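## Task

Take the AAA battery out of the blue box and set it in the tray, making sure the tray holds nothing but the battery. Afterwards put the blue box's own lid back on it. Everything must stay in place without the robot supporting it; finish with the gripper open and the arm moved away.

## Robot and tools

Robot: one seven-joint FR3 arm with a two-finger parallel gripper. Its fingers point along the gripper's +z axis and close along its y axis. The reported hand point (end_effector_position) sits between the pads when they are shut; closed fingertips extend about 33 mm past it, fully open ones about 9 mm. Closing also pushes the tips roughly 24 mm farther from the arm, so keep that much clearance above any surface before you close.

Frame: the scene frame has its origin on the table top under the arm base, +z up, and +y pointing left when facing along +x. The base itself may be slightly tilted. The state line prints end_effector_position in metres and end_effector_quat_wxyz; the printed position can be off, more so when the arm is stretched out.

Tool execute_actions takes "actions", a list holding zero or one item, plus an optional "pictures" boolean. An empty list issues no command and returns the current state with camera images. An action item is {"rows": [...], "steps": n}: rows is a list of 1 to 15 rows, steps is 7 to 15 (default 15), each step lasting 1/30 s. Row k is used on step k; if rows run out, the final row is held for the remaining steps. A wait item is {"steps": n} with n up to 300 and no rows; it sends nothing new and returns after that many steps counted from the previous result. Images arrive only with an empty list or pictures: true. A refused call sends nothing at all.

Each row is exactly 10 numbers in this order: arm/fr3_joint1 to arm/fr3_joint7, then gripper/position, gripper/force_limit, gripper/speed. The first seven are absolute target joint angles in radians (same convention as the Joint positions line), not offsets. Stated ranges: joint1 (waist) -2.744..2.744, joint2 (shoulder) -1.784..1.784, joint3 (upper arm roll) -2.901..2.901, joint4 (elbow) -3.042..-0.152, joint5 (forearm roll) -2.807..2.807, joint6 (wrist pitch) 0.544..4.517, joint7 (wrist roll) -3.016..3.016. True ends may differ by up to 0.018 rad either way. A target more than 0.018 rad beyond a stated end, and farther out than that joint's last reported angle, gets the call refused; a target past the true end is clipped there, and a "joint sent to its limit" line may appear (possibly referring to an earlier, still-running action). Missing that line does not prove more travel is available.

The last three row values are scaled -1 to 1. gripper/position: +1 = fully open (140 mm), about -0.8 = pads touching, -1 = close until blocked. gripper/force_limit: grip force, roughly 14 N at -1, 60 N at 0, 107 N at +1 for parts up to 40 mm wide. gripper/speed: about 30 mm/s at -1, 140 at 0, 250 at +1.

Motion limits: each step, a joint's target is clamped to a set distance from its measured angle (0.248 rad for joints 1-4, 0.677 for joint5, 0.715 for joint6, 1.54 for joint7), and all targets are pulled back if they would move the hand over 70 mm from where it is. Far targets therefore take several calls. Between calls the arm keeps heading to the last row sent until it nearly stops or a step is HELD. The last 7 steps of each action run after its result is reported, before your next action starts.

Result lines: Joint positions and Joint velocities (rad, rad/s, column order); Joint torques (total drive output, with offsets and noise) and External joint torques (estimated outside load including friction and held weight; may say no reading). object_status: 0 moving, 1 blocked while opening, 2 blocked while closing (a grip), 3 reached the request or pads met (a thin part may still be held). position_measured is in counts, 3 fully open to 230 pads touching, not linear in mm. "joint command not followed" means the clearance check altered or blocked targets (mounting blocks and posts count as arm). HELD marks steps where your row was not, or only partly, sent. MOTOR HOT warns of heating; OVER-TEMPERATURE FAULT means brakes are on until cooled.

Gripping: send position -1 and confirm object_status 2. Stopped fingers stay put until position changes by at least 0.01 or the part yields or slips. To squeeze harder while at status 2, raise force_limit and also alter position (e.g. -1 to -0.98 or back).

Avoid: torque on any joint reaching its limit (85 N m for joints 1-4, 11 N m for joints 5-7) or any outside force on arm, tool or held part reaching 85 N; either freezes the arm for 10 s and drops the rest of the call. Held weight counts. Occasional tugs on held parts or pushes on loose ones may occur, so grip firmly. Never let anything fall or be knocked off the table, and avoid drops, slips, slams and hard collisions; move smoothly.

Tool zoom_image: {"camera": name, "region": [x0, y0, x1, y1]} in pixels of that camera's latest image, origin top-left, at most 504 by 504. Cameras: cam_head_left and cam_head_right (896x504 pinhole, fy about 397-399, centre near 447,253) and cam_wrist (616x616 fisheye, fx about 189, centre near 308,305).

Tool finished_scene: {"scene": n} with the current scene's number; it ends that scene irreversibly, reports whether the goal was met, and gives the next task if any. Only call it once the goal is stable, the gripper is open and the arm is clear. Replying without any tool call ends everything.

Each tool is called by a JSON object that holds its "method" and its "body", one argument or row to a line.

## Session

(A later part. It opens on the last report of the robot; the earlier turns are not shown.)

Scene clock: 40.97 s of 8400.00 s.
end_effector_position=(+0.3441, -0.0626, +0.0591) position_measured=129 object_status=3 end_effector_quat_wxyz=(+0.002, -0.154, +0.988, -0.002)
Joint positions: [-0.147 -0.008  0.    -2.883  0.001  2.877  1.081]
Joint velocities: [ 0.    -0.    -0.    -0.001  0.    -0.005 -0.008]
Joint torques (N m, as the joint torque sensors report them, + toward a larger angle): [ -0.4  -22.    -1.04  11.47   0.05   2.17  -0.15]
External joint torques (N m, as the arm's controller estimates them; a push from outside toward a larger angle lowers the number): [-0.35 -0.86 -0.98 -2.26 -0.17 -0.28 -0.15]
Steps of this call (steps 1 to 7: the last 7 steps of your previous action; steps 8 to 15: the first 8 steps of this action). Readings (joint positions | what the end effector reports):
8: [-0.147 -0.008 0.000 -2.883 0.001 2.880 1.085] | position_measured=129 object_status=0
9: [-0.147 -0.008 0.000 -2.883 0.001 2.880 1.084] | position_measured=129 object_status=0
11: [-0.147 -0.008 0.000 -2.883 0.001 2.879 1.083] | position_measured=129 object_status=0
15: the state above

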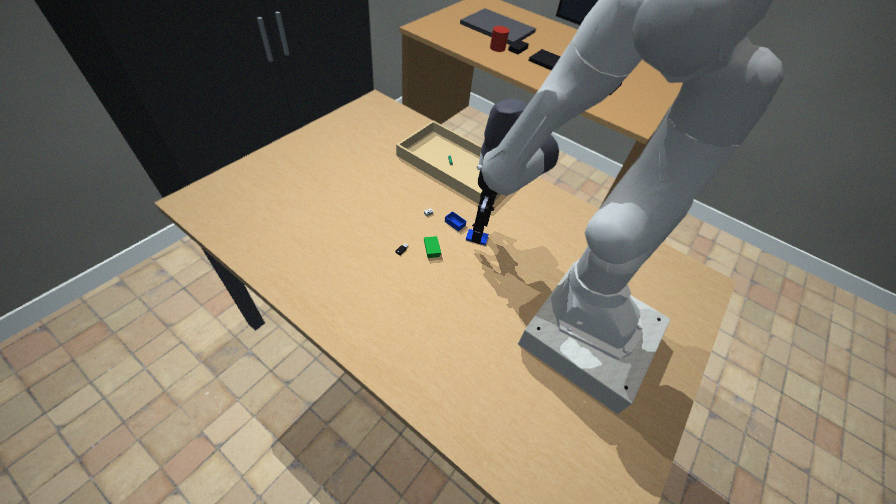

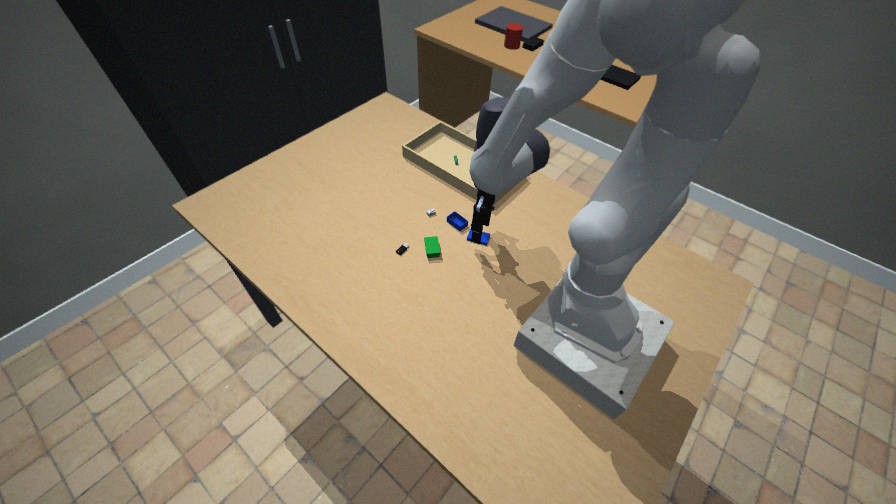

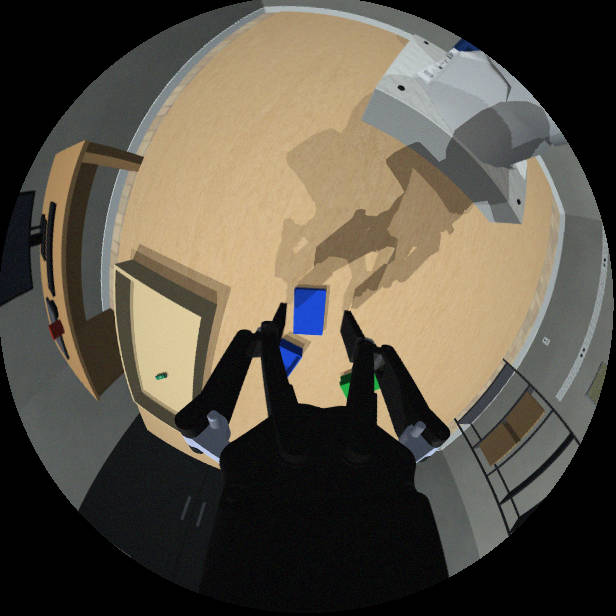

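{"method": "execute_actions", "body": {
  "actions": [
    {"rows":[[-0.16,0.01,0,-2.883,0,2.892,1.075,0,-0.4,0],[-0.16,0.03,0,-2.882,0,2.91,1.075,0,-0.4,0],[-0.16,0.045,0,-2.881,0,2.924,1.075,0,-0.4,0],[-0.16,0.058,0,-2.88,0,2.936,1.075,0,-0.4,0],[-0.16,0.068,0,-2.879,0,2.945,1.075,0,-0.4,0],[-0.16,0.076,0,-2.879,0,2.953,1.075,0,-0.4,0],[-0.16,0.082,0,-2.878,0,2.958,1.075,0,-0.4,0],[-0.16,0.086,0,-2.878,0,2.962,1.075,0,-0.4,0]],"steps":15}
  ]
}}

{"method": "execute_actions", "body": {
  "actions": [
    {"rows":[[-0.16,0.086,0,-2.878,0,2.962,1.075,0,-0.4,0],[-0.16,0.086,0,-2.878,0,2.962,1.075,0,-0.4,0],[-0.16,0.086,0,-2.878,0,2.962,1.075,-1,-0.4,-0.3]],"steps":15}
  ]
}}

{"method": "execute_actions", "body": {
  "actions": [
    {"rows":[[-0.16,0.086,0,-2.878,0,2.962,1.075,-1,-0.4,-0.3]],"steps":15}
  ],
  "pictures": true
}}

Scene clock: 41.87 s of 8400.00 s.
end_effector_position=(+0.3326, -0.0638, +0.0369) position_measured=129 object_status=3 end_effector_quat_wxyz=(-0.011, -0.150, +0.989, +0.003)
Joint positions: [-0.157  0.07   0.001 -2.881  0.001  2.927  1.078]
Joint velocities: [-0.005  0.226 -0.     0.     0.     0.188 -0.   ]
Joint torques (N m, as the joint torque sensors report them, + toward a larger angle): [ -1.07 -23.12  -0.48  13.21  -0.08   3.02  -0.24]
External joint torques (N m, as the arm's controller estimates them; a push from outside toward a larger angle lowers the number): [-1.08  1.59 -0.56  0.   -0.22  0.43 -0.24]
Steps of this call (steps 1 to 7: the last 7 steps of your previous action; steps 8 to 15: the robot went on to your last target; steps 16 to 19: nothing new was sent; steps 20 to 27: the first 8 steps of this action). Readings (joint positions | what the end effector reports):
20: [-0.149 -0.006 0.001 -2.883 0.001 2.879 1.079] | position_measured=129 object_status=3
21: [-0.152 0.001 0.001 -2.882 0.001 2.884 1.079] | position_measured=129 object_status=3
23: [-0.155 0.026 0.001 -2.881 0.001 2.898 1.079] | position_measured=129 object_status=3
27: the state above

Scene clock: 42.37 s of 8400.00 s.
end_effector_position=(+0.3377, -0.0649, +0.0347) position_measured=156 object_status=0 end_effector_quat_wxyz=(-0.002, -0.150, +0.989, -0.000)
Joint positions: [-0.157  0.084  0.001 -2.88   0.001  2.958  1.078]
Joint velocities: [-0.     0.002 -0.001  0.    -0.     0.01  -0.   ]
Joint torques (N m, as the joint torque sensors report them, + toward a larger angle): [ -0.72 -22.02  -0.22  12.62  -0.05   2.87  -0.26]
External joint torques (N m, as the arm's controller estimates them; a push from outside toward a larger angle lowers the number): [-0.63  0.49 -0.21  0.65 -0.2   0.45 -0.26]
Steps of this call (steps 1 to 7: the last 7 steps of your previous action; steps 8 to 15: the first 8 steps of this action). Readings (joint positions | what the end effector reports):
8: [-0.157 0.084 0.001 -2.880 0.001 2.953 1.078] | position_measured=129 object_status=3
9: [-0.157 0.084 0.001 -2.880 0.001 2.954 1.078] | position_measured=129 object_status=3
11: [-0.157 0.084 0.001 -2.880 0.001 2.956 1.078] | position_measured=133 object_status=0
15: the state above

Scene clock: 42.87 s of 8400.00 s.
end_effector_position=(+0.3385, -0.0651, +0.0350) position_measured=175 object_status=2 end_effector_quat_wxyz=(-0.001, -0.150, +0.989, -0.001)
Joint positions: [-0.157  0.084  0.001 -2.879  0.001  2.959  1.078]
Joint velocities: [-0.001 -0.001 -0.001  0.    -0.     0.    -0.001]
Joint torques (N m, as the joint torque sensors report them, + toward a larger angle): [ -0.55 -21.34  -0.44  12.32   0.04   2.92  -0.21]
External joint torques (N m, as the arm's controller estimates them; a push from outside toward a larger angle lowers the number): [-0.5   1.33 -0.48  0.28 -0.11  0.49 -0.21]
Steps of this call (steps 1 to 7: the last 7 steps of your previous action; steps 8 to 15: the first 8 steps of this action). Readings (joint positions | what the end effector reports):
8: [-0.157 0.084 0.001 -2.879 0.001 2.959 1.078] | position_measured=175 object_status=0
9: [-0.157 0.084 0.001 -2.879 0.001 2.959 1.078] | position_measured=175 object_status=2
11: [-0.157 0.084 0.001 -2.879 0.001 2.959 1.078] | position_measured=175 object_status=2
15: the state above

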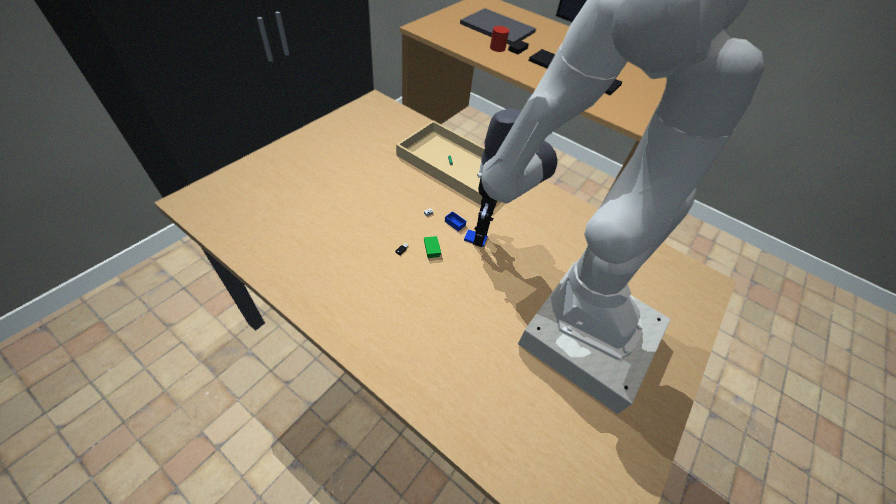

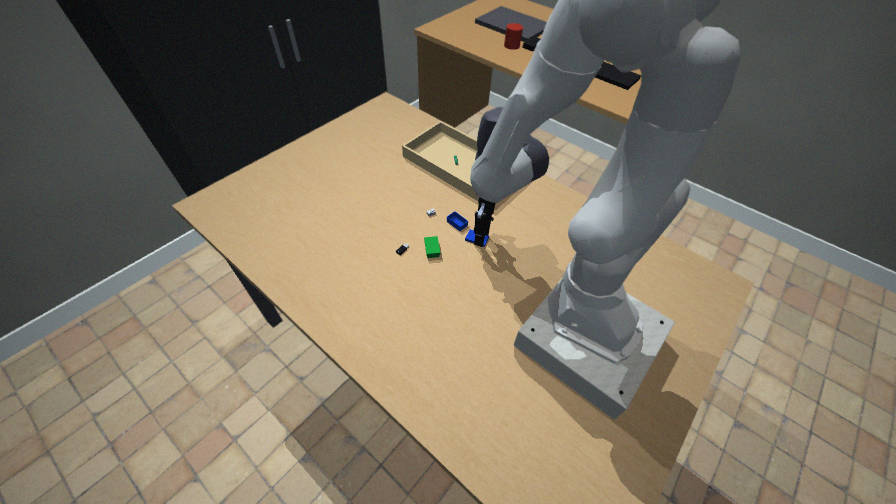

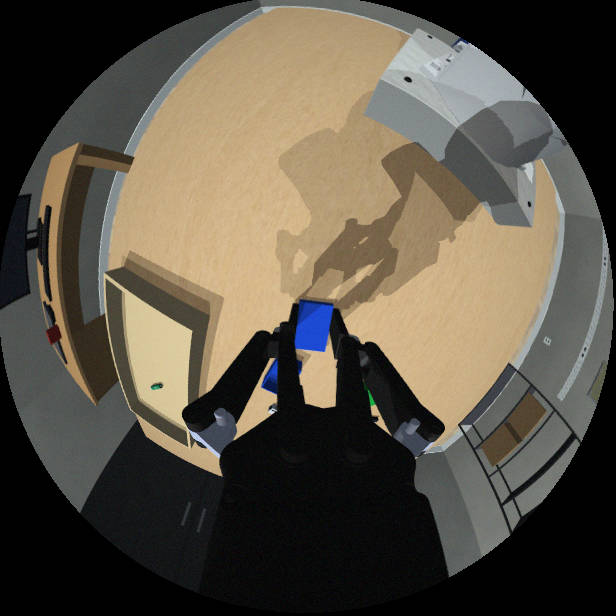

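{"method": "execute_actions", "body": {
  "actions": [
    {"rows":[[-0.16,0.06,0,-2.879,0,2.938,1.075,-1,-0.4,-0.3],[-0.16,0.02,0,-2.882,0,2.9,1.075,-1,-0.4,-0.3],[-0.16,-0.03,0,-2.885,0,2.856,1.075,-1,-0.4,-0.3],[-0.155,-0.07,0,-2.886,0,2.82,1.15,-1,-0.4,-0.3],[-0.15,-0.09,0,-2.87,0,2.78,1.25,-1,-0.4,-0.3],[-0.145,-0.06,0,-2.82,0,2.76,1.35,-1,-0.4,-0.3],[-0.14,-0.02,0,-2.77,0,2.75,1.45,-1,-0.4,-0.3],[-0.135,0.02,0,-2.71,0,2.73,1.5,-1,-0.4,-0.3],[-0.13,0.06,0,-2.66,0,2.72,1.568,-1,-0.4,-0.3],[-0.124,0.1,0,-2.6,0,2.70,1.568,-1,-0.4,-0.3]],"steps":15}
  ]
}}

{"method": "execute_actions", "body": {
  "actions": [
    {"rows":[[-0.124,0.1,0,-2.6,0,2.70,1.568,-1,-0.4,-0.3]],"steps":15}
  ]
}}

{"method": "execute_actions", "body": {
  "actions": [
    {"rows":[[-0.124,0.11,0,-2.6,0,2.71,1.568,-1,-0.4,-0.3],[-0.124,0.12,0,-2.6,0,2.72,1.568,-1,-0.4,-0.3],[-0.124,0.13,0,-2.6,0,2.73,1.568,-1,-0.4,-0.3],[-0.124,0.14,0,-2.6,0,2.74,1.568,-1,-0.4,-0.3],[-0.124,0.15,0,-2.6,0,2.75,1.568,-1,-0.4,-0.3],[-0.124,0.156,0,-2.6,0,2.756,1.568,-1,-0.4,-0.3]],"steps":15}
  ]
}}

{"method": "execute_actions", "body": {
  "actions": [
    {"rows":[[-0.124,0.156,0,-2.6,0,2.756,1.568,-1,-0.4,-0.3]],"steps":15}
  ],
  "pictures": true
}}

{"method": "zoom_image", "body": {
  "camera": "cam_wrist",
  "region": [260,260,370,370]
}}

{"method": "zoom_image", "body": {
  "camera": "cam_head_left",
  "region": [420,180,510,250]
}}

Scene clock: 44.00 s of 8400.00 s.
end_effector_position=(+0.3858, -0.0700, +0.0851) position_measured=175 object_status=2 end_effector_quat_wxyz=(+0.026, -0.101, +0.995, -0.008)
Joint positions: [-0.147 -0.029  0.    -2.804  0.001  2.827  1.188]
Joint velocities: [ 0.122  0.536  0.001  1.241 -0.    -0.538  1.022]
Joint torques (N m, as the joint torque sensors report them, + toward a larger angle): [  2.24 -18.94  -0.35   9.65   0.17   1.48   0.21]
External joint torques (N m, as the arm's controller estimates them; a push from outside toward a larger angle lowers the number): [ 2.57  0.7  -0.4  -0.46 -0.26 -0.34  0.21]
Steps of this call (steps 1 to 7: the last 7 steps of your previous action; steps 8 to 15: the robot went on to your last target; steps 16 to 26: nothing new was sent; steps 27 to 34: the first 8 steps of this action). Readings (joint positions | what the end effector reports):
27: [-0.157 0.081 0.001 -2.880 0.001 2.956 1.078] | position_measured=175 object_status=2
28: [-0.157 0.069 0.001 -2.881 0.001 2.947 1.078] | position_measured=175 object_status=2
30: [-0.158 0.015 0.001 -2.886 0.001 2.912 1.084] | position_measured=175 object_status=2
34: the state above

Scene clock: 44.50 s of 8400.00 s.
end_effector_position=(+0.4369, -0.0702, +0.0860) position_measured=175 object_status=2 end_effector_quat_wxyz=(+0.005, +0.041, +0.999, -0.002)
Joint positions: [-0.127  0.098  0.    -2.602  0.001  2.71   1.492]
Joint velocities: [ 0.001  0.002  0.001  0.004 -0.001 -0.044  0.241]
Joint torques (N m, as the joint torque sensors report them, + toward a larger angle): [  1.58 -26.8   -0.56  16.48   0.22   2.18   0.3 ]
External joint torques (N m, as the arm's controller estimates them; a push from outside toward a larger angle lowers the number): [ 1.58  1.14 -0.65 -0.38 -0.13 -0.28  0.3 ]
Steps of this call (steps 1 to 7: the last 7 steps of your previous action; steps 8 to 15: the first 8 steps of this action). Readings (joint positions | what the end effector reports):
8: [-0.127 0.093 0.000 -2.608 0.001 2.732 1.407] | position_measured=175 object_status=2
9: [-0.127 0.095 0.000 -2.606 0.001 2.727 1.424] | position_measured=175 object_status=2
11: [-0.127 0.097 0.000 -2.604 0.001 2.719 1.451] | position_measured=175 object_status=2
15: the state above

Scene clock: 45.00 s of 8400.00 s.
end_effector_position=(+0.4295, -0.0690, +0.0668) position_measured=175 object_status=2 end_effector_quat_wxyz=(-0.006, +0.070, +0.998, -0.000)
Joint positions: [-0.127  0.149  0.    -2.6    0.001  2.735  1.551]
Joint velocities: [ 0.     0.131  0.    -0.003 -0.     0.1    0.047]
Joint torques (N m, as the joint torque sensors report them, + toward a larger angle): [  1.92 -30.67  -0.33  15.15   0.15   3.35   0.19]
External joint torques (N m, as the arm's controller estimates them; a push from outside toward a larger angle lowers the number): [ 1.95  1.02 -0.45 -2.29 -0.17  0.68  0.19]
Steps of this call (steps 1 to 7: the last 7 steps of your previous action; steps 8 to 15: the first 8 steps of this action). Readings (joint positions | what the end effector reports):
8: [-0.127 0.100 0.000 -2.602 0.001 2.705 1.534] | position_measured=175 object_status=2
9: [-0.127 0.103 0.000 -2.601 0.001 2.707 1.537] | position_measured=175 object_status=2
11: [-0.127 0.117 0.000 -2.600 0.001 2.715 1.543] | position_measured=175 object_status=2
15: the state above

Scene clock: 45.50 s of 8400.00 s.
end_effector_position=(+0.4331, -0.0696, +0.0657) position_measured=175 object_status=2 end_effector_quat_wxyz=(-0.000, +0.076, +0.997, -0.001)
Joint positions: [-0.127  0.155  0.    -2.6    0.001  2.752  1.562]
Joint velocities: [ 0.     0.002  0.001 -0.001 -0.     0.006  0.008]
Joint torques (N m, as the joint torque sensors report them, + toward a larger angle): [  1.78 -28.01  -0.48  14.25   0.2    2.91   0.16]
External joint torques (N m, as the arm's controller estimates them; a push from outside toward a larger angle lowers the number): [ 1.82  0.7  -0.59 -1.55 -0.11  0.51  0.16]
Steps of this call (steps 1 to 7: the last 7 steps of your previous action; steps 8 to 15: the first 8 steps of this action). Readings (joint positions | what the end effector reports):
8: [-0.127 0.155 0.000 -2.600 0.001 2.749 1.559] | position_measured=175 object_status=2
9: [-0.127 0.155 0.000 -2.600 0.001 2.750 1.559] | position_measured=175 object_status=2
11: [-0.127 0.155 0.000 -2.600 0.001 2.751 1.560] | position_measured=175 object_status=2
15: the state above

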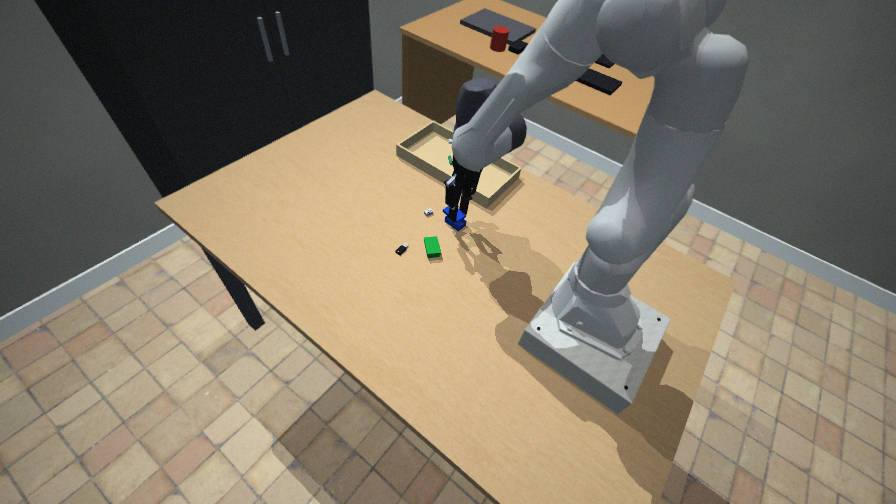

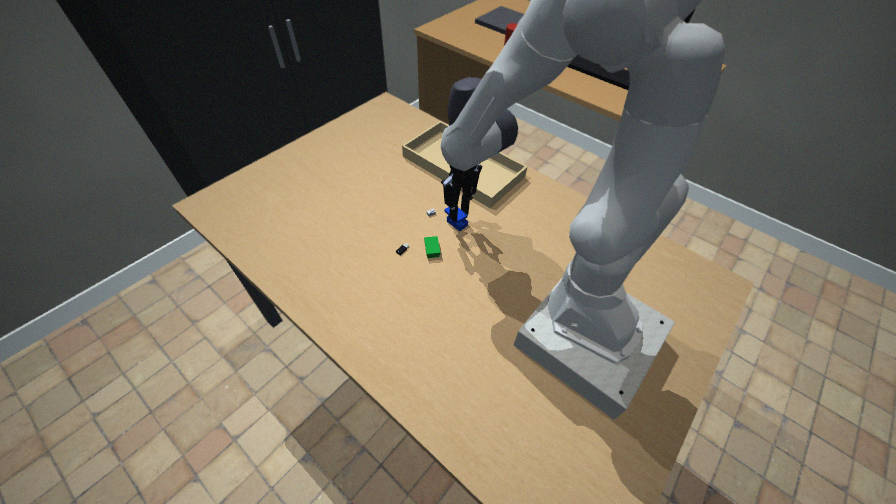

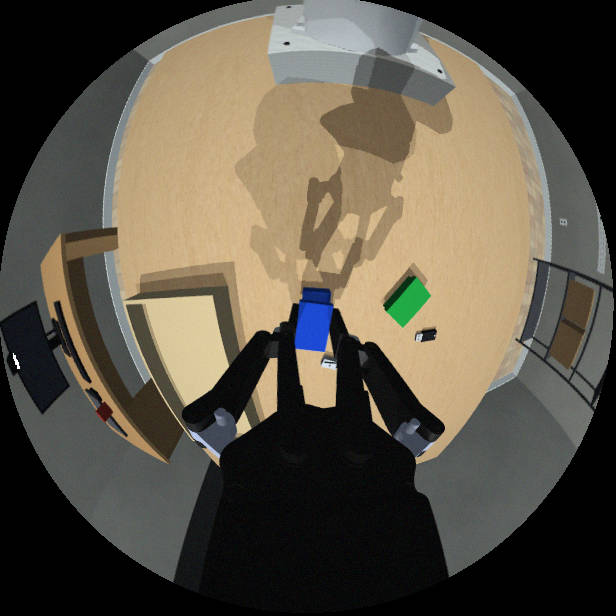

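Region (260, 260, 370, 370) of cam_wrist's 616x616 image, scaled by 4.582, with more detail than that image has.

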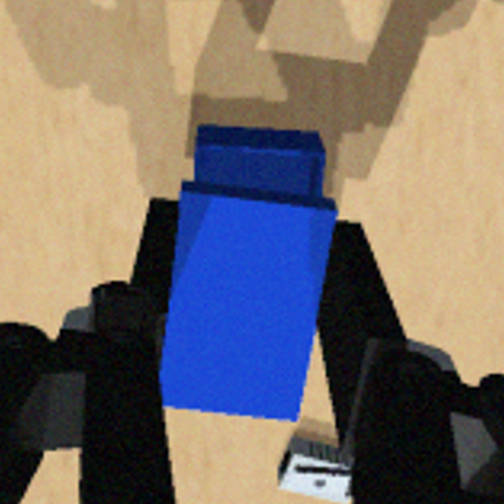

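Region (420, 180, 510, 250) of cam_head_left's 896x504 image, scaled by 5.600, with more detail than that image has.

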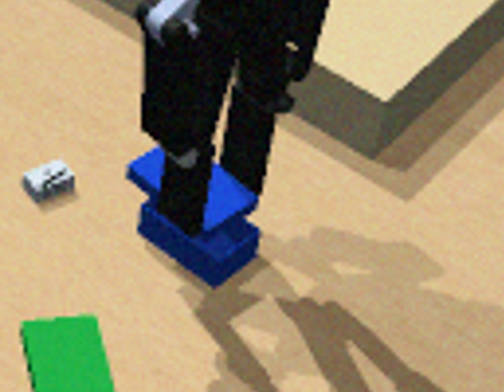

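{"method": "execute_actions", "body": {
  "actions": [
    {"rows":[[-0.124,0.148,0,-2.606,0,2.756,1.54,-1,-0.4,-0.3],[-0.124,0.145,0,-2.612,0,2.76,1.52,-1,-0.4,-0.3],[-0.124,0.145,0,-2.618,0,2.765,1.5,-1,-0.4,-0.3]],"steps":15}
  ]
}}

{"method": "execute_actions", "body": {
  "actions": [
    {"rows":[[-0.124,0.15,0,-2.618,0,2.77,1.5,-1,-0.4,-0.3],[-0.124,0.155,0,-2.618,0,2.775,1.5,-1,-0.4,-0.3],[-0.124,0.16,0,-2.618,0,2.78,1.5,-1,-0.4,-0.3],[-0.124,0.165,0,-2.618,0,2.785,1.5,-1,-0.4,-0.3]],"steps":15}
  ]
}}

{"method": "execute_actions", "body": {
  "actions": [
    {"rows":[[-0.124,0.165,0,-2.618,0,2.785,1.5,-1,-0.4,-0.3]],"steps":10}
  ],
  "pictures": true
}}

{"method": "zoom_image", "body": {
  "camera": "cam_wrist",
  "region": [260,260,370,370]
}}

{"method": "zoom_image", "body": {
  "camera": "cam_head_left",
  "region": [420,180,510,250]
}}

Scene clock: 47.10 s of 8400.00 s.
end_effector_position=(+0.4283, -0.0688, +0.0650) position_measured=175 object_status=2 end_effector_quat_wxyz=(-0.000, +0.061, +0.998, -0.001)
Joint positions: [-0.127  0.147  0.    -2.615  0.001  2.76   1.533]
Joint velocities: [-0.    -0.004 -0.001 -0.015 -0.     0.014 -0.097]
Joint torques (N m, as the joint torque sensors report them, + toward a larger angle): [  2.59 -29.55  -0.83  12.4    0.18   2.97  -0.27]
External joint torques (N m, as the arm's controller estimates them; a push from outside toward a larger angle lowers the number): [ 2.69 -0.84 -0.88 -3.7  -0.13  0.5  -0.27]
Steps of this call (steps 1 to 7: the last 7 steps of your previous action; steps 8 to 15: the robot went on to your last target; steps 16 to 40: nothing new was sent; steps 41 to 48: the first 8 steps of this action). Readings (joint positions | what the end effector reports):
41: [-0.127 0.154 0.000 -2.601 0.001 2.754 1.563] | position_measured=175 object_status=2
42: [-0.127 0.152 0.000 -2.603 0.001 2.754 1.559] | position_measured=175 object_status=2
44: [-0.127 0.148 0.000 -2.610 0.001 2.757 1.549] | position_measured=175 object_status=2
48: the state above

Scene clock: 47.60 s of 8400.00 s.
end_effector_position=(+0.4273, -0.0686, +0.0593) position_measured=175 object_status=2 end_effector_quat_wxyz=(-0.001, +0.049, +0.999, -0.001)
Joint positions: [-0.127  0.163  0.    -2.617  0.001  2.776  1.509]
Joint velocities: [ 0.     0.024 -0.    -0.003 -0.001  0.034 -0.019]
Joint torques (N m, as the joint torque sensors report them, + toward a larger angle): [  2.25 -28.48  -0.99  14.25   0.16   2.96  -0.21]
External joint torques (N m, as the arm's controller estimates them; a push from outside toward a larger angle lowers the number): [ 2.3   0.93 -1.11 -1.61 -0.13  0.47 -0.21]
Steps of this call (steps 1 to 7: the last 7 steps of your previous action; steps 8 to 15: the first 8 steps of this action). Readings (joint positions | what the end effector reports):
8: [-0.127 0.147 0.000 -2.616 0.001 2.763 1.515] | position_measured=175 object_status=2
9: [-0.127 0.148 0.000 -2.616 0.001 2.764 1.514] | position_measured=175 object_status=2
11: [-0.127 0.154 0.000 -2.616 0.001 2.769 1.512] | position_measured=175 object_status=2
15: the state above

Scene clock: 47.93 s of 8400.00 s.
end_effector_position=(+0.4287, -0.0689, +0.0594) position_measured=175 object_status=2 end_effector_quat_wxyz=(+0.002, +0.047, +0.999, -0.001)
Joint positions: [-0.127  0.163  0.    -2.617  0.001  2.782  1.505]
Joint velocities: [ 0.001  0.001  0.001 -0.001  0.     0.006 -0.007]
Joint torques (N m, as the joint torque sensors report them, + toward a larger angle): [  1.51 -27.28  -0.34  13.39   0.12   3.05  -0.34]
External joint torques (N m, as the arm's controller estimates them; a push from outside toward a larger angle lowers the number): [ 1.5   1.27 -0.5  -1.96 -0.17  0.65 -0.34]
Steps of this call (steps 1 to 7: the last 7 steps of your previous action; steps 8 to 10: the first 3 steps of this action). Readings (joint positions | what the end effector reports):
8: [-0.127 0.163 0.000 -2.617 0.001 2.781 1.506] | position_measured=175 object_status=2
9: [-0.127 0.163 0.000 -2.617 0.001 2.781 1.505] | position_measured=175 object_status=2
10: the state above

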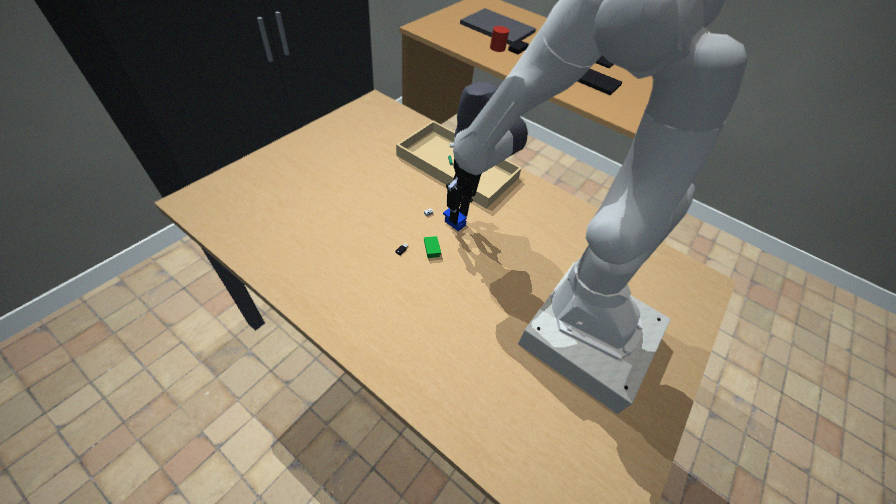

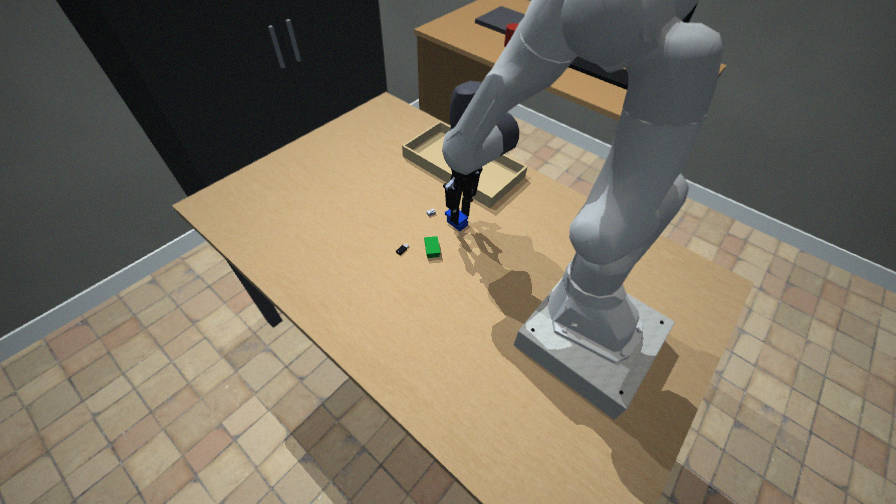

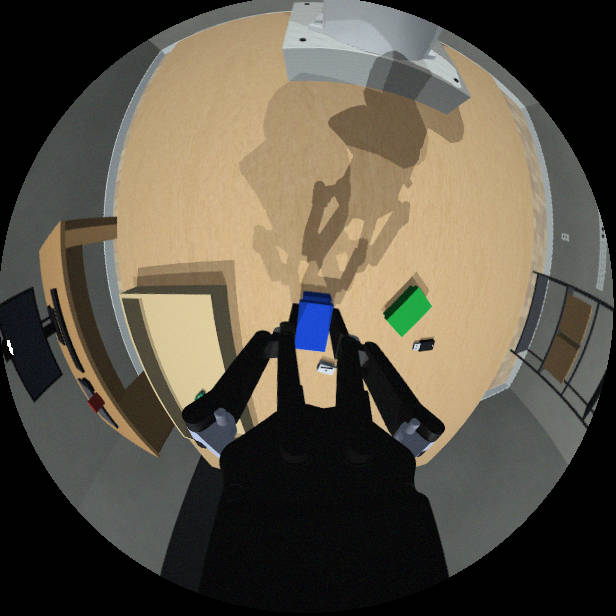

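Region (260, 260, 370, 370) of cam_wrist's 616x616 image, scaled by 4.582, with more detail than that image has.

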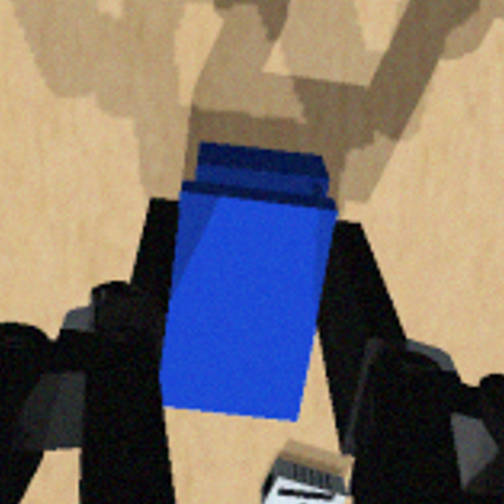

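Region (420, 180, 510, 250) of cam_head_left's 896x504 image, scaled by 5.600, with more detail than that image has.

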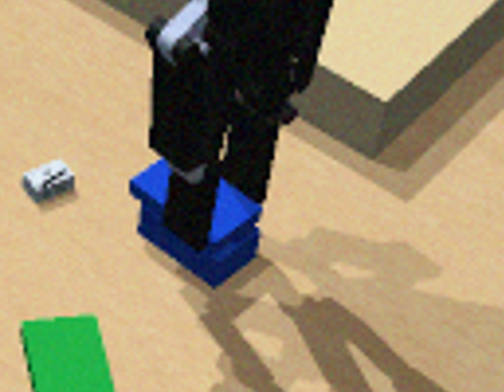

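{"method": "execute_actions", "body": {
  "actions": [
    {"rows":[[-0.124,0.16,0,-2.622,0,2.785,1.5,-1,-0.4,-0.3],[-0.124,0.16,0,-2.628,0,2.79,1.5,-1,-0.4,-0.3],[-0.124,0.16,0,-2.628,0,2.79,1.5,-1,-0.4,-0.3],[-0.124,0.16,0,-2.628,0,2.79,1.5,-1,-0.4,-0.3],[-0.124,0.163,0,-2.628,0,2.793,1.5,-1,-0.4,-0.3],[-0.124,0.166,0,-2.628,0,2.796,1.5,-1,-0.4,-0.3],[-0.124,0.169,0,-2.628,0,2.799,1.5,-1,-0.4,-0.3],[-0.124,0.172,0,-2.628,0,2.802,1.5,-1,-0.4,-0.3]],"steps":15}
  ]
}}

{"method": "execute_actions", "body": {
  "actions": [
    {"rows":[[-0.124,0.172,0,-2.628,0,2.802,1.5,-1,-0.4,-0.3]],"steps":12}
  ],
  "pictures": true
}}

{"method": "zoom_image", "body": {
  "camera": "cam_wrist",
  "region": [260,260,370,370]
}}

{"method": "zoom_image", "body": {
  "camera": "cam_head_left",
  "region": [420,180,510,250]
}}

Scene clock: 48.93 s of 8400.00 s.
end_effector_position=(+0.4254, -0.0683, +0.0568) position_measured=175 object_status=2 end_effector_quat_wxyz=(+0.001, +0.046, +0.999, -0.001)
Joint positions: [-0.127  0.165  0.    -2.625  0.001  2.79   1.503]
Joint velocities: [-0.001  0.061 -0.    -0.003  0.     0.058 -0.001]
Joint torques (N m, as the joint torque sensors report them, + toward a larger angle): [  2.6  -26.9    0.19  12.88   0.17   2.75  -0.2 ]
External joint torques (N m, as the arm's controller estimates them; a push from outside toward a larger angle lowers the number): [ 2.73  1.28  0.15 -2.   -0.12  0.42 -0.2 ]
Steps of this call (steps 1 to 7: the last 7 steps of your previous action; steps 8 to 15: the robot went on to your last target; steps 16 to 22: nothing new was sent; steps 23 to 30: the first 8 steps of this action). Readings (joint positions | what the end effector reports):
23: [-0.127 0.163 0.000 -2.617 0.001 2.783 1.503] | position_measured=175 object_status=2
24: [-0.127 0.162 0.000 -2.619 0.001 2.783 1.503] | position_measured=175 object_status=2
26: [-0.127 0.162 0.000 -2.623 0.001 2.785 1.503] | position_measured=175 object_status=2
30: the state above

Scene clock: 49.33 s of 8400.00 s.
end_effector_position=(+0.4272, -0.0686, +0.0566) position_measured=175 object_status=2 end_effector_quat_wxyz=(+0.004, +0.046, +0.999, -0.002)
Joint positions: [-0.126  0.167  0.    -2.625  0.001  2.799  1.503]
Joint velocities: [ 0.     0.    -0.     0.001 -0.001  0.006 -0.001]
Joint torques (N m, as the joint torque sensors report them, + toward a larger angle): [  1.58 -25.08  -0.65  12.84   0.16   2.89  -0.22]
External joint torques (N m, as the arm's controller estimates them; a push from outside toward a larger angle lowers the number): [ 1.66  3.62 -0.73 -2.51 -0.13  0.43 -0.22]
Steps of this call (steps 1 to 7: the last 7 steps of your previous action; steps 8 to 12: the first 5 steps of this action). Readings (joint positions | what the end effector reports):
8: [-0.126 0.167 0.000 -2.625 0.001 2.798 1.503] | position_measured=175 object_status=2
9: [-0.126 0.167 0.000 -2.625 0.001 2.798 1.503] | position_measured=175 object_status=2
11: [-0.126 0.167 0.000 -2.625 0.001 2.799 1.503] | position_measured=175 object_status=2
12: the state above

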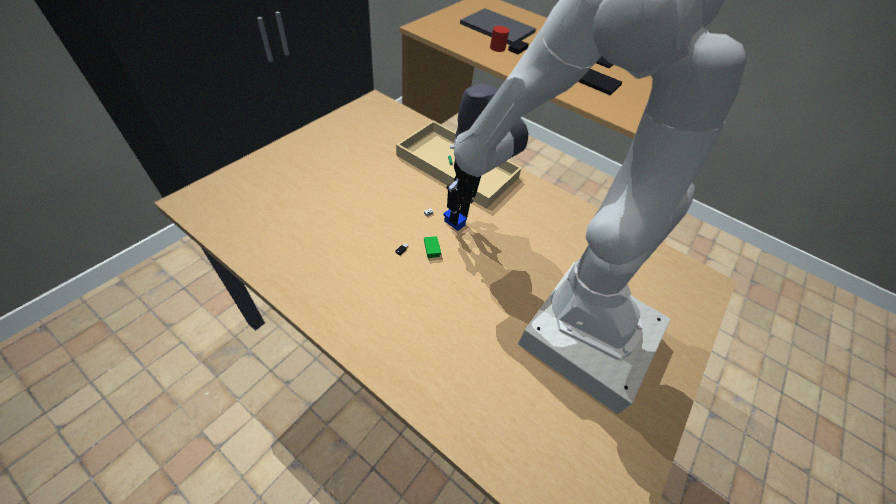

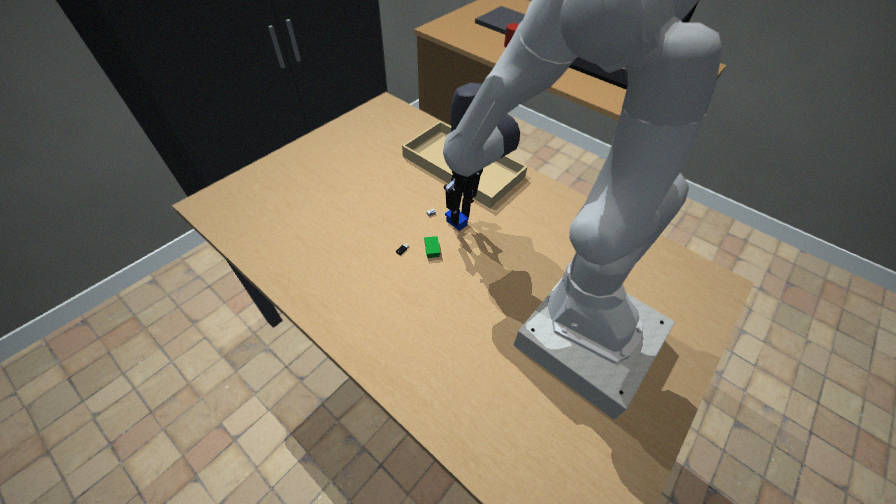

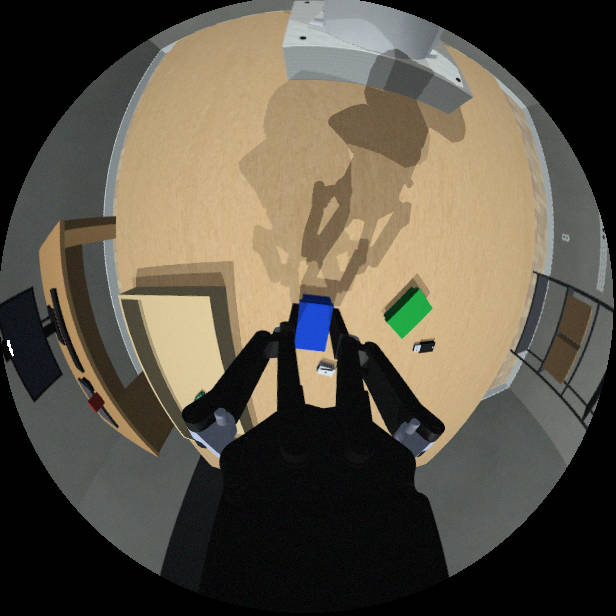

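Region (260, 260, 370, 370) of cam_wrist's 616x616 image, scaled by 4.582, with more detail than that image has.

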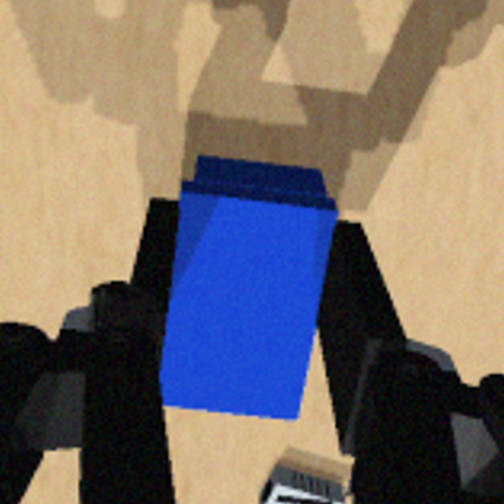

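Region (420, 180, 510, 250) of cam_head_left's 896x504 image, scaled by 5.600, with more detail than that image has.

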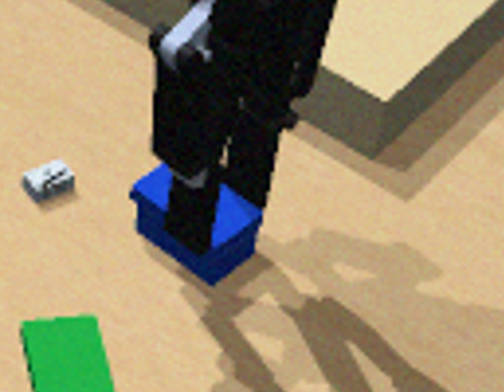

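{"method": "execute_actions", "body": {
  "actions": [
    {"rows":[[-0.124,0.158,0,-2.628,0,2.79,1.5,-1,-0.4,-0.3],[-0.124,0.148,0,-2.628,0,2.782,1.5,-1,-0.4,-0.3],[-0.124,0.146,0,-2.632,0,2.782,1.5,-1,-0.4,-0.3],[-0.124,0.144,0,-2.636,0,2.784,1.5,-1,-0.4,-0.3],[-0.124,0.143,0,-2.64,0,2.785,1.5,-1,-0.4,-0.3]],"steps":15}
  ]
}}

{"method": "execute_actions", "body": {
  "actions": [
    {"rows":[[-0.124,0.146,0,-2.64,0,2.788,1.5,-1,-0.4,-0.3],[-0.124,0.149,0,-2.64,0,2.791,1.5,-1,-0.4,-0.3],[-0.124,0.152,0,-2.64,0,2.794,1.5,-1,-0.4,-0.3],[-0.124,0.155,0,-2.64,0,2.797,1.5,-1,-0.4,-0.3],[-0.124,0.158,0,-2.64,0,2.80,1.5,-1,-0.4,-0.3],[-0.124,0.161,0,-2.64,0,2.803,1.5,-1,-0.4,-0.3],[-0.124,0.164,0,-2.64,0,2.806,1.5,-1,-0.4,-0.3],[-0.124,0.167,0,-2.64,0,2.809,1.5,-1,-0.4,-0.3],[-0.124,0.17,0,-2.64,0,2.812,1.5,-1,-0.4,-0.3]],"steps":15}
  ]
}}

{"method": "execute_actions", "body": {
  "actions": [
    {"rows":[[-0.124,0.17,0,-2.64,0,2.812,1.5,-1,-0.4,-0.3]],"steps":12}
  ],
  "pictures": true
}}

{"method": "zoom_image", "body": {
  "camera": "cam_wrist",
  "region": [260,260,370,370]
}}

{"method": "zoom_image", "body": {
  "camera": "cam_head_left",
  "region": [420,180,510,250]
}}

Scene clock: 50.40 s of 8400.00 s.
end_effector_position=(+0.4254, -0.0683, +0.0622) position_measured=175 object_status=2 end_effector_quat_wxyz=(+0.005, +0.046, +0.999, -0.002)
Joint positions: [-0.126  0.145  0.    -2.636  0.001  2.79   1.503]
Joint velocities: [-0.    -0.012 -0.001 -0.03   0.    -0.016 -0.   ]
Joint torques (N m, as the joint torque sensors report them, + toward a larger angle): [  1.83 -28.13   0.09  13.28   0.05   2.07  -0.27]
External joint torques (N m, as the arm's controller estimates them; a push from outside toward a larger angle lowers the number): [ 1.97 -0.37  0.08 -2.25 -0.26 -0.39 -0.27]
Steps of this call (steps 1 to 7: the last 7 steps of your previous action; steps 8 to 15: the robot went on to your last target; steps 16 to 24: nothing new was sent; steps 25 to 32: the first 8 steps of this action). Readings (joint positions | what the end effector reports):
25: [-0.126 0.166 0.000 -2.626 0.001 2.799 1.503] | position_measured=175 object_status=2
26: [-0.126 0.163 0.000 -2.626 0.001 2.796 1.503] | position_measured=175 object_status=2
28: [-0.126 0.154 0.000 -2.629 0.001 2.793 1.503] | position_measured=175 object_status=2
32: the state above

Scene clock: 50.90 s of 8400.00 s.
end_effector_position=(+0.4214, -0.0677, +0.0564) position_measured=175 object_status=2 end_effector_quat_wxyz=(+0.001, +0.046, +0.999, -0.001)
Joint positions: [-0.126  0.159  0.    -2.638  0.001  2.797  1.503]
Joint velocities: [-0.     0.089  0.001 -0.001 -0.     0.06  -0.001]
Joint torques (N m, as the joint torque sensors report them, + toward a larger angle): [  1.63 -27.1   -0.95  12.27   0.17   2.81  -0.26]
External joint torques (N m, as the arm's controller estimates them; a push from outside toward a larger angle lowers the number): [ 1.69  1.45 -1.04 -2.87 -0.11  0.39 -0.26]
Steps of this call (steps 1 to 7: the last 7 steps of your previous action; steps 8 to 15: the first 8 steps of this action). Readings (joint positions | what the end effector reports):
8: [-0.126 0.145 0.000 -2.638 0.001 2.788 1.503] | position_measured=175 object_status=2
9: [-0.126 0.145 0.000 -2.638 0.001 2.788 1.503] | position_measured=175 object_status=2
11: [-0.126 0.148 0.000 -2.638 0.001 2.790 1.503] | position_measured=175 object_status=2
15: the state above

Scene clock: 51.30 s of 8400.00 s.
end_effector_position=(+0.4238, -0.0679, +0.0550) position_measured=175 object_status=2 end_effector_quat_wxyz=(+0.005, +0.046, +0.999, -0.002)
Joint positions: [-0.126  0.165  0.    -2.638  0.001  2.811  1.503]
Joint velocities: [ 0.     0.001 -0.001 -0.001  0.     0.006  0.   ]
Joint torques (N m, as the joint torque sensors report them, + toward a larger angle): [  1.51 -25.55   0.01  12.9    0.16   2.46  -0.27]
External joint torques (N m, as the arm's controller estimates them; a push from outside toward a larger angle lowers the number): [ 1.6   2.74 -0.06 -2.09 -0.12  0.04 -0.27]
Steps of this call (steps 1 to 7: the last 7 steps of your previous action; steps 8 to 12: the first 5 steps of this action). Readings (joint positions | what the end effector reports):
8: [-0.126 0.165 0.000 -2.638 0.001 2.810 1.503] | position_measured=175 object_status=2
9: [-0.126 0.165 0.000 -2.638 0.001 2.811 1.503] | position_measured=175 object_status=2
11: [-0.126 0.165 0.000 -2.638 0.001 2.811 1.503] | position_measured=175 object_status=2
12: the state above

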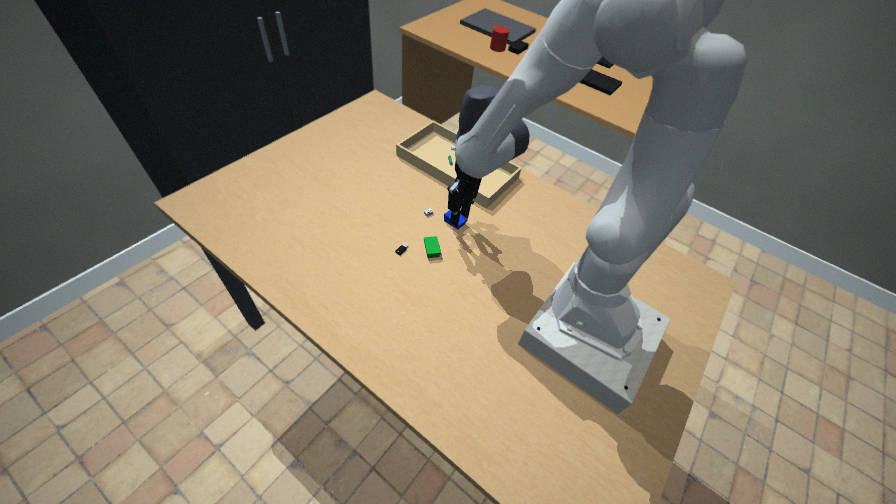

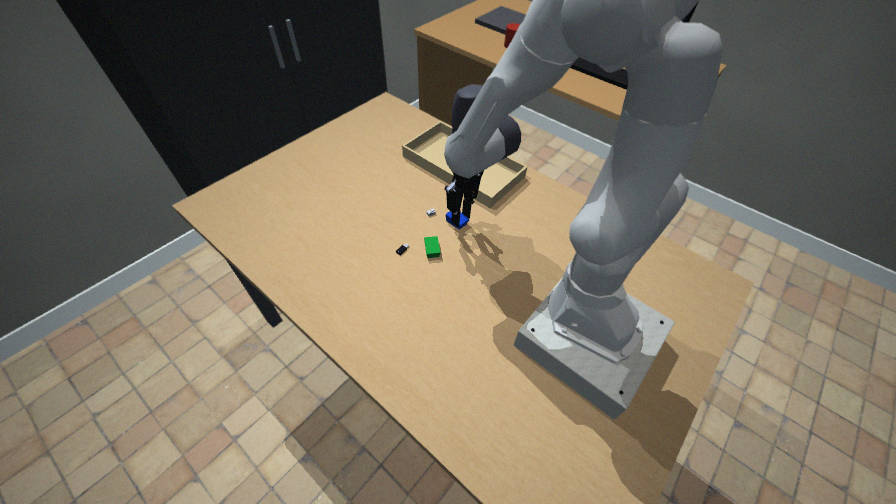

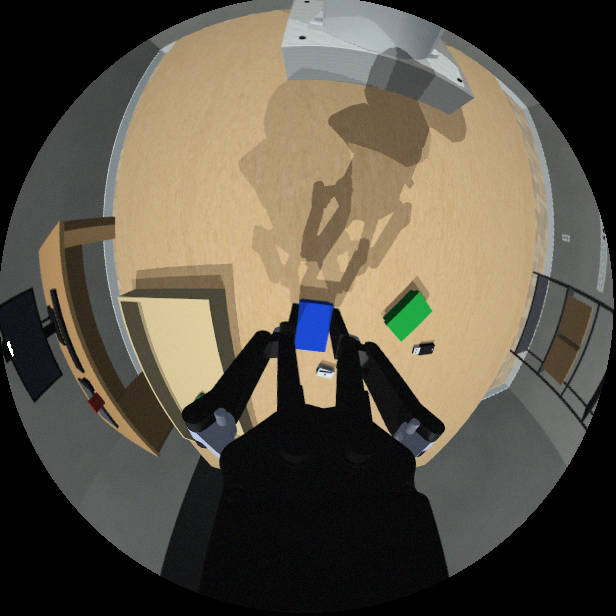

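Region (260, 260, 370, 370) of cam_wrist's 616x616 image, scaled by 4.582, with more detail than that image has.

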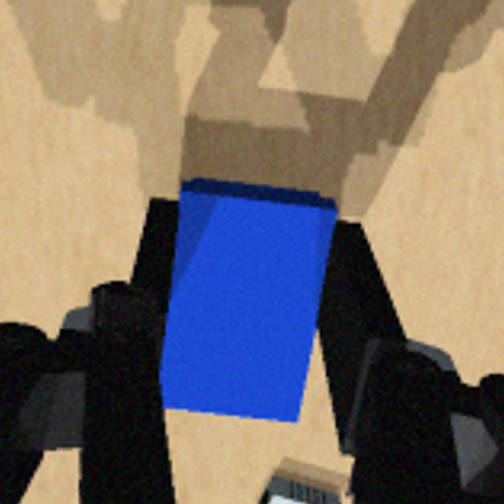

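Region (420, 180, 510, 250) of cam_head_left's 896x504 image, scaled by 5.600, with more detail than that image has.

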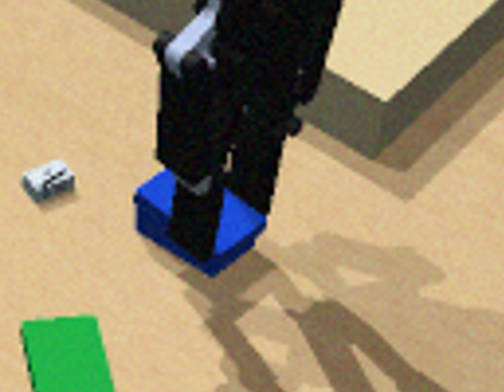

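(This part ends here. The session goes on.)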